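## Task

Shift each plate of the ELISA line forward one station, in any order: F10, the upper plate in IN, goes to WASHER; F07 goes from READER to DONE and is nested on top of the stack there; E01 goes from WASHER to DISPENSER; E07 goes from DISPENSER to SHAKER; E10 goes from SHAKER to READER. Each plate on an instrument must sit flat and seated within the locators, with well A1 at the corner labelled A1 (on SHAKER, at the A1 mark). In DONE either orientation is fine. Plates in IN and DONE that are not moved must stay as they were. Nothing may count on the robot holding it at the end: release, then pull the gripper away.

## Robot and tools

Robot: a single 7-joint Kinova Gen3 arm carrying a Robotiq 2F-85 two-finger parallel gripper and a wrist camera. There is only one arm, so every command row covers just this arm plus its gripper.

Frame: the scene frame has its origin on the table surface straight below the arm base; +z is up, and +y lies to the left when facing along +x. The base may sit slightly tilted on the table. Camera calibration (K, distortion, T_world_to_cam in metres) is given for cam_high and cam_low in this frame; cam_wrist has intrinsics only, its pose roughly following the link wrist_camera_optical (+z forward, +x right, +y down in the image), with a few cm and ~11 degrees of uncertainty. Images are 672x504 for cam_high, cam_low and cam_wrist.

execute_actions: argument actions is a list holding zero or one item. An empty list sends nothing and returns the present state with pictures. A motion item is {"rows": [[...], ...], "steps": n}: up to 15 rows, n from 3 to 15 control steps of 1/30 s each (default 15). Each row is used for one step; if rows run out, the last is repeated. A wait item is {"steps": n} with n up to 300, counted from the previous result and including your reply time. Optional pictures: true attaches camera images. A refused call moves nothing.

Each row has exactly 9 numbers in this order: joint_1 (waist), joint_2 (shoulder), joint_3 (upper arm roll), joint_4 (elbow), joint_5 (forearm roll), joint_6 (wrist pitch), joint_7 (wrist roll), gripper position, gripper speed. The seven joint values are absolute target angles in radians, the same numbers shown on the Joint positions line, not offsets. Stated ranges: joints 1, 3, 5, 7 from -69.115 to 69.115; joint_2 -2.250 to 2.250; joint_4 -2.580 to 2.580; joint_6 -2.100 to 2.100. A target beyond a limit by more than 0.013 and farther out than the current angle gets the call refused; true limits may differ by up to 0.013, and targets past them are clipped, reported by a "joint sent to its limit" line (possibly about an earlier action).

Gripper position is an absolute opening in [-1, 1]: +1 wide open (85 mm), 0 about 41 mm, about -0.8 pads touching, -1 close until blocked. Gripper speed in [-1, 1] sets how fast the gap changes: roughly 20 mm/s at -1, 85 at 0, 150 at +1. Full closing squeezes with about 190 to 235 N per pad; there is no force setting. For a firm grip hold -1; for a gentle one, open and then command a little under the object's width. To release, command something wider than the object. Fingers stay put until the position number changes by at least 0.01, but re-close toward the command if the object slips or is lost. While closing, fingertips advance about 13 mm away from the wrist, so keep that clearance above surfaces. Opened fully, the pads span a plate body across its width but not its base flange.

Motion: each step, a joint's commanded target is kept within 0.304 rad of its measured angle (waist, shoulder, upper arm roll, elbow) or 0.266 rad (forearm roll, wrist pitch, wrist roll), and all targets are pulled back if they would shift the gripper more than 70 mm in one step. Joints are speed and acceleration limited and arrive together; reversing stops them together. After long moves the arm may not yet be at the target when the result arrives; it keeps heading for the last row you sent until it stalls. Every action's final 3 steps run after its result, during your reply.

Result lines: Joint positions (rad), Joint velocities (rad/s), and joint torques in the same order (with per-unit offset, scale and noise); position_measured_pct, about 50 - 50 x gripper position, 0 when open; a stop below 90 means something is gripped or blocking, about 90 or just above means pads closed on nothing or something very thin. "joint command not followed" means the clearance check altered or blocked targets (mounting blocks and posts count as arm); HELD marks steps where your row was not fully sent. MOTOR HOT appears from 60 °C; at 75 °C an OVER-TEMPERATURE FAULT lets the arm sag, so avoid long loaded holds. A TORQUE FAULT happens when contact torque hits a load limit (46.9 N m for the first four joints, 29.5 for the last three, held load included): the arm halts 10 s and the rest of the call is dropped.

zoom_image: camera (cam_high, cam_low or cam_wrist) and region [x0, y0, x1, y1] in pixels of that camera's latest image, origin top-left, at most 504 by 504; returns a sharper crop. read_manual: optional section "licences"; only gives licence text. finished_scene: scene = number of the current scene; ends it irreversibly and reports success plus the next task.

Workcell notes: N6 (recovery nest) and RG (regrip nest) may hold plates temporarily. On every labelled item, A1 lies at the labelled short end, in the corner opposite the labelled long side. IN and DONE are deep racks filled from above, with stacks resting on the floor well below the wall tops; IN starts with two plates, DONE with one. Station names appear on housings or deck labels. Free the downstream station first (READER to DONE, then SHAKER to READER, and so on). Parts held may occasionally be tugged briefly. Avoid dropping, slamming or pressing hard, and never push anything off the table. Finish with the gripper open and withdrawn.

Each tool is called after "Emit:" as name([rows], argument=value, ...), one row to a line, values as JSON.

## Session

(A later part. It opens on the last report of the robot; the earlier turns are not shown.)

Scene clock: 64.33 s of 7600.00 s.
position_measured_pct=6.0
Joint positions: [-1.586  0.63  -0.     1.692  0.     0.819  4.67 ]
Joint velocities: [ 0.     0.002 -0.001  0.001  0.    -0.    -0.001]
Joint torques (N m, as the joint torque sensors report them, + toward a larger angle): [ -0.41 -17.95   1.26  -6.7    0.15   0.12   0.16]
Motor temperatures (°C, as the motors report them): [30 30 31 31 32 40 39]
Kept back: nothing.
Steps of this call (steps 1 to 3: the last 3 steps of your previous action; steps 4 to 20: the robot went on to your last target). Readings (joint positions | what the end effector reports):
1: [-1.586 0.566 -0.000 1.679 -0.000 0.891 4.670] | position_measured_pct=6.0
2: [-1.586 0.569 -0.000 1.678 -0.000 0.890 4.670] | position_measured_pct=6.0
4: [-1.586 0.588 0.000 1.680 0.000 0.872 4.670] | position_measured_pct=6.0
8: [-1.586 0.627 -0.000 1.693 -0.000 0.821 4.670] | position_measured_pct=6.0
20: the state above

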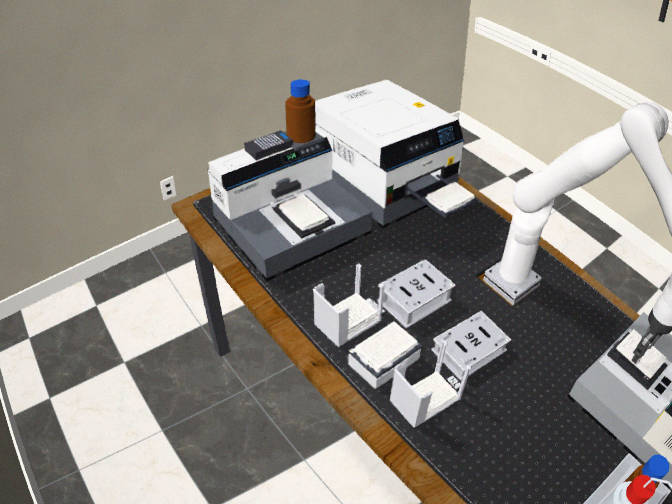

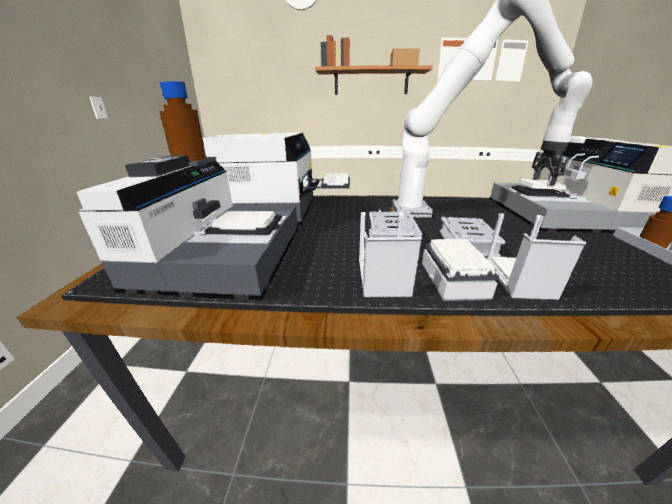

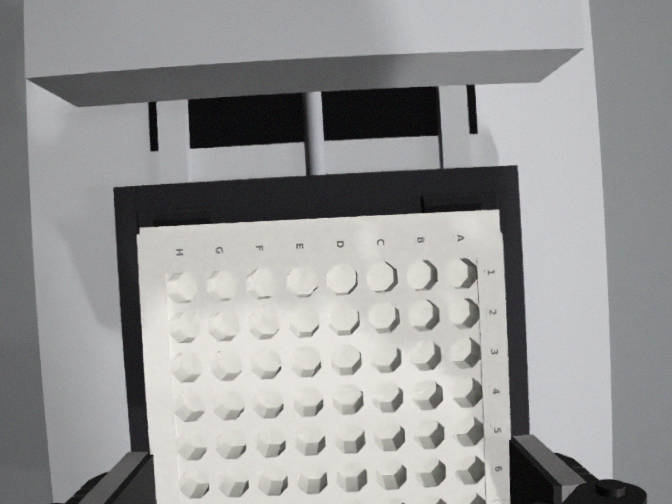

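Emit:
execute_actions([
  {"rows":[[-1.5869,0.6336,0,1.6943,0,0.8137,4.6704,0.85,-1],[-1.5869,0.637,0,1.6961,0,0.8085,4.6704,0.85,-1],[-1.5869,0.6404,0,1.698,0,0.8032,4.6704,0.85,-1],[-1.5869,0.6421,0,1.6989,0,0.8006,4.6704,0.85,-1],[-1.5869,0.6438,0,1.6998,0,0.798,4.6704,0.85,-1],[-1.5869,0.6455,0,1.7007,0,0.7954,4.6704,0.85,-1],[-1.5869,0.6472,0,1.7016,0,0.7928,4.6704,0.85,-1],[-1.5869,0.6489,0,1.7025,0,0.7902,4.6704,0.85,-1],[-1.5869,0.6506,0,1.7034,0,0.7876,4.6704,0.85,-1],[-1.5869,0.6523,0,1.7043,0,0.785,4.6704,0.85,-1],[-1.5869,0.654,0,1.7051,0,0.7825,4.6704,0.85,-1],[-1.5869,0.6557,0,1.706,0,0.7799,4.6704,0.85,-1],[-1.5869,0.6574,0,1.7068,0,0.7774,4.6704,0.85,-1],[-1.5869,0.659,0,1.7076,0,0.775,4.6704,0.85,-1]],"steps":15},
])

Emit:
execute_actions([
  {"steps":10},
])

Scene clock: 64.97 s of 7600.00 s.
position_measured_pct=6.0
Joint positions: [-1.587  0.653  0.     1.705  0.     0.784  4.67 ]
Joint velocities: [-0.     0.051  0.     0.026  0.002 -0.077 -0.001]
Joint torques (N m, as the joint torque sensors report them, + toward a larger angle): [ -0.29 -18.82   0.91  -6.2   -0.13  -0.02  -0.31]
Motor temperatures (°C, as the motors report them): [30 30 31 31 32 40 39]
Steps of this call (steps 1 to 7: the robot went on to your last target; steps 8 to 19: the first 12 steps of this action). Readings (joint positions | what the end effector reports):
8: [-1.586 0.631 0.000 1.693 0.000 0.818 4.670] | position_measured_pct=6.0
9: [-1.587 0.633 0.000 1.694 0.000 0.815 4.670] | position_measured_pct=6.0
11: [-1.587 0.639 -0.000 1.697 -0.000 0.807 4.670] | position_measured_pct=6.0
15: [-1.587 0.646 -0.000 1.701 -0.000 0.794 4.670] | position_measured_pct=6.0
19: the state above

Scene clock: 65.30 s of 7600.00 s.
position_measured_pct=6.0
Joint positions: [-1.587  0.658  0.     1.708  0.     0.775  4.671]
Joint velocities: [-0.001 -0.     0.001 -0.001  0.    -0.     0.002]
Joint torques (N m, as the joint torque sensors report them, + toward a larger angle): [ -0.37 -17.34   0.69  -5.82  -0.14  -0.11  -0.16]
Motor temperatures (°C, as the motors report them): [30 30 31 31 32 40 39]
Kept back: nothing.
Steps of this call (steps 1 to 3: the last 3 steps of your previous action; steps 4 to 10: the robot went on to your last target). Readings (joint positions | what the end effector reports):
1: [-1.587 0.655 0.000 1.705 0.000 0.781 4.670] | position_measured_pct=6.0
2: [-1.587 0.656 0.000 1.706 0.000 0.779 4.670] | position_measured_pct=6.0
4: [-1.587 0.658 0.000 1.707 0.000 0.776 4.671] | position_measured_pct=6.0
8: [-1.587 0.658 0.000 1.708 0.000 0.775 4.671] | position_measured_pct=6.0
10: the state above

Emit:
execute_actions([
  {"rows":[[-1.5869,0.6585,0,1.7074,0,0.7757,4.6704,1,-0.6]],"steps":12},
])

Emit:
execute_actions([
  {"rows":[[-1.5869,0.6472,0,1.7016,0,0.7928,4.6704,1,0],[-1.5869,0.6302,0,1.6924,0,0.819,4.6704,1,0],[-1.5869,0.6302,0,1.6924,0,0.819,4.6704,1,0],[-1.5869,0.48,0,1.66,0,1.0016,4.6704,1,0]],"steps":15},
])

Emit:
execute_actions([
  {"steps":10},
], pictures=true)

Scene clock: 65.70 s of 7600.00 s.
position_measured_pct=0.0
Joint positions: [-1.587  0.658 -0.     1.707 -0.     0.776  4.67 ]
Joint velocities: [-0.     0.001 -0.     0.     0.    -0.001 -0.002]
Joint torques (N m, as the joint torque sensors report them, + toward a larger angle): [ -0.28 -18.37   1.16  -6.16   0.26  -0.38  -0.05]
Motor temperatures (°C, as the motors report them): [30 30 31 31 32 40 39]
Steps of this call (steps 1 to 3: the robot went on to your last target; steps 4 to 12: the first 9 steps of this action). Readings (joint positions | what the end effector reports):
4: [-1.587 0.658 0.000 1.708 0.000 0.775 4.671] | position_measured_pct=6.0
5: [-1.587 0.658 0.000 1.707 0.000 0.776 4.671] | position_measured_pct=6.0
7: [-1.587 0.658 0.000 1.707 0.000 0.776 4.670] | position_measured_pct=3.6
11: [-1.587 0.658 -0.000 1.707 -0.000 0.776 4.670] | position_measured_pct=0.4
12: the state above

Scene clock: 66.20 s of 7600.00 s.
position_measured_pct=0.0
Joint positions: [-1.587  0.488  0.     1.66   0.     0.995  4.67 ]
Joint velocities: [ 0.001 -0.163  0.001 -0.04  -0.001  0.24  -0.002]
Joint torques (N m, as the joint torque sensors report them, + toward a larger angle): [ -0.19 -12.49   0.81  -5.96  -0.01  -0.21  -0.1 ]
Motor temperatures (°C, as the motors report them): [30 30 31 31 32 40 39]
Steps of this call (steps 1 to 3: the last 3 steps of your previous action; steps 4 to 15: the first 12 steps of this action). Readings (joint positions | what the end effector reports):
4: [-1.587 0.658 -0.000 1.707 0.000 0.777 4.670] | position_measured_pct=0.0
5: [-1.587 0.652 -0.000 1.705 0.000 0.784 4.670] | position_measured_pct=0.0
7: [-1.587 0.634 -0.000 1.696 -0.000 0.810 4.670] | position_measured_pct=0.0
11: [-1.587 0.551 -0.000 1.675 -0.000 0.914 4.670] | position_measured_pct=0.0
15: the state above

Scene clock: 66.53 s of 7600.00 s.
position_measured_pct=0.0
Joint positions: [-1.587  0.48   0.     1.66   0.     1.002  4.67 ]
Joint velocities: [-0.002 -0.004 -0.     0.001 -0.    -0.    -0.   ]
Joint torques (N m, as the joint torque sensors report them, + toward a larger angle): [ -0.56 -16.37   0.84  -7.79   0.11  -0.12  -0.04]
Motor temperatures (°C, as the motors report them): [30 30 31 31 32 40 39]
Kept back: nothing.
Steps of this call (steps 1 to 3: the last 3 steps of your previous action; steps 4 to 10: the robot went on to your last target). Readings (joint positions | what the end effector reports):
1: [-1.587 0.485 0.000 1.659 0.000 1.000 4.670] | position_measured_pct=0.0
2: [-1.587 0.485 0.000 1.659 0.000 1.001 4.670] | position_measured_pct=0.0
4: [-1.587 0.483 0.000 1.660 -0.000 1.002 4.670] | position_measured_pct=0.0
8: [-1.587 0.481 -0.000 1.660 -0.000 1.002 4.670] | position_measured_pct=0.0
10: the state above

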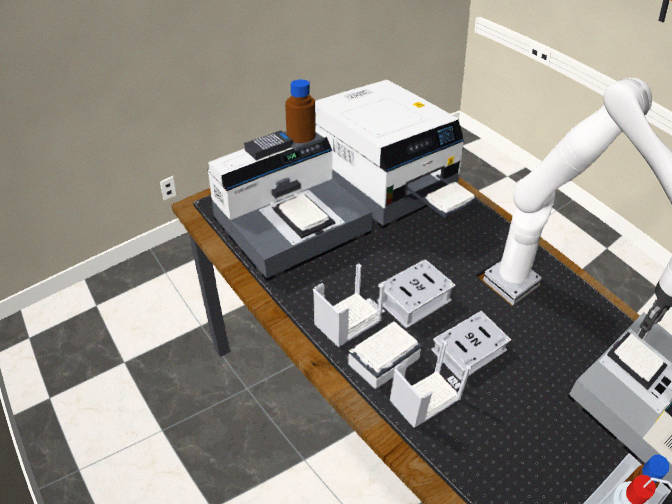

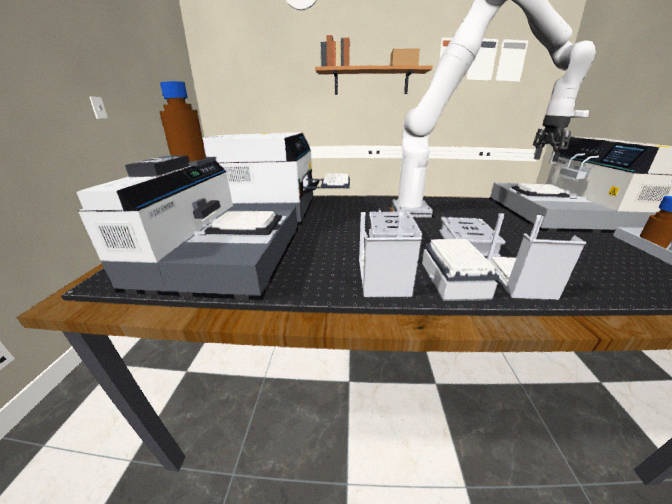

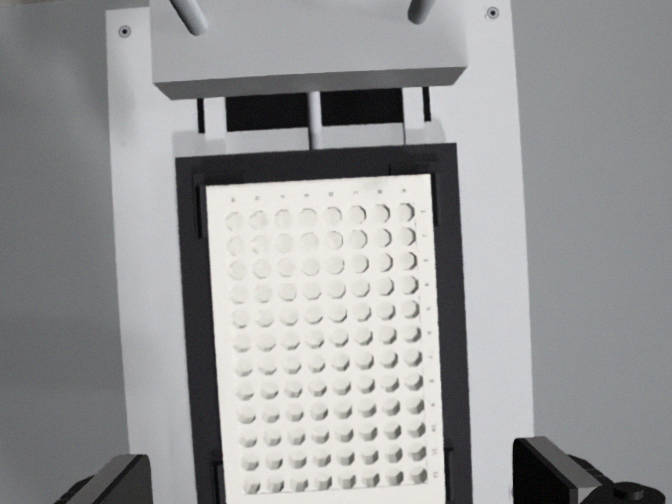

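Emit:
finished_scene(scene=2)

The scene is finished: the task was done.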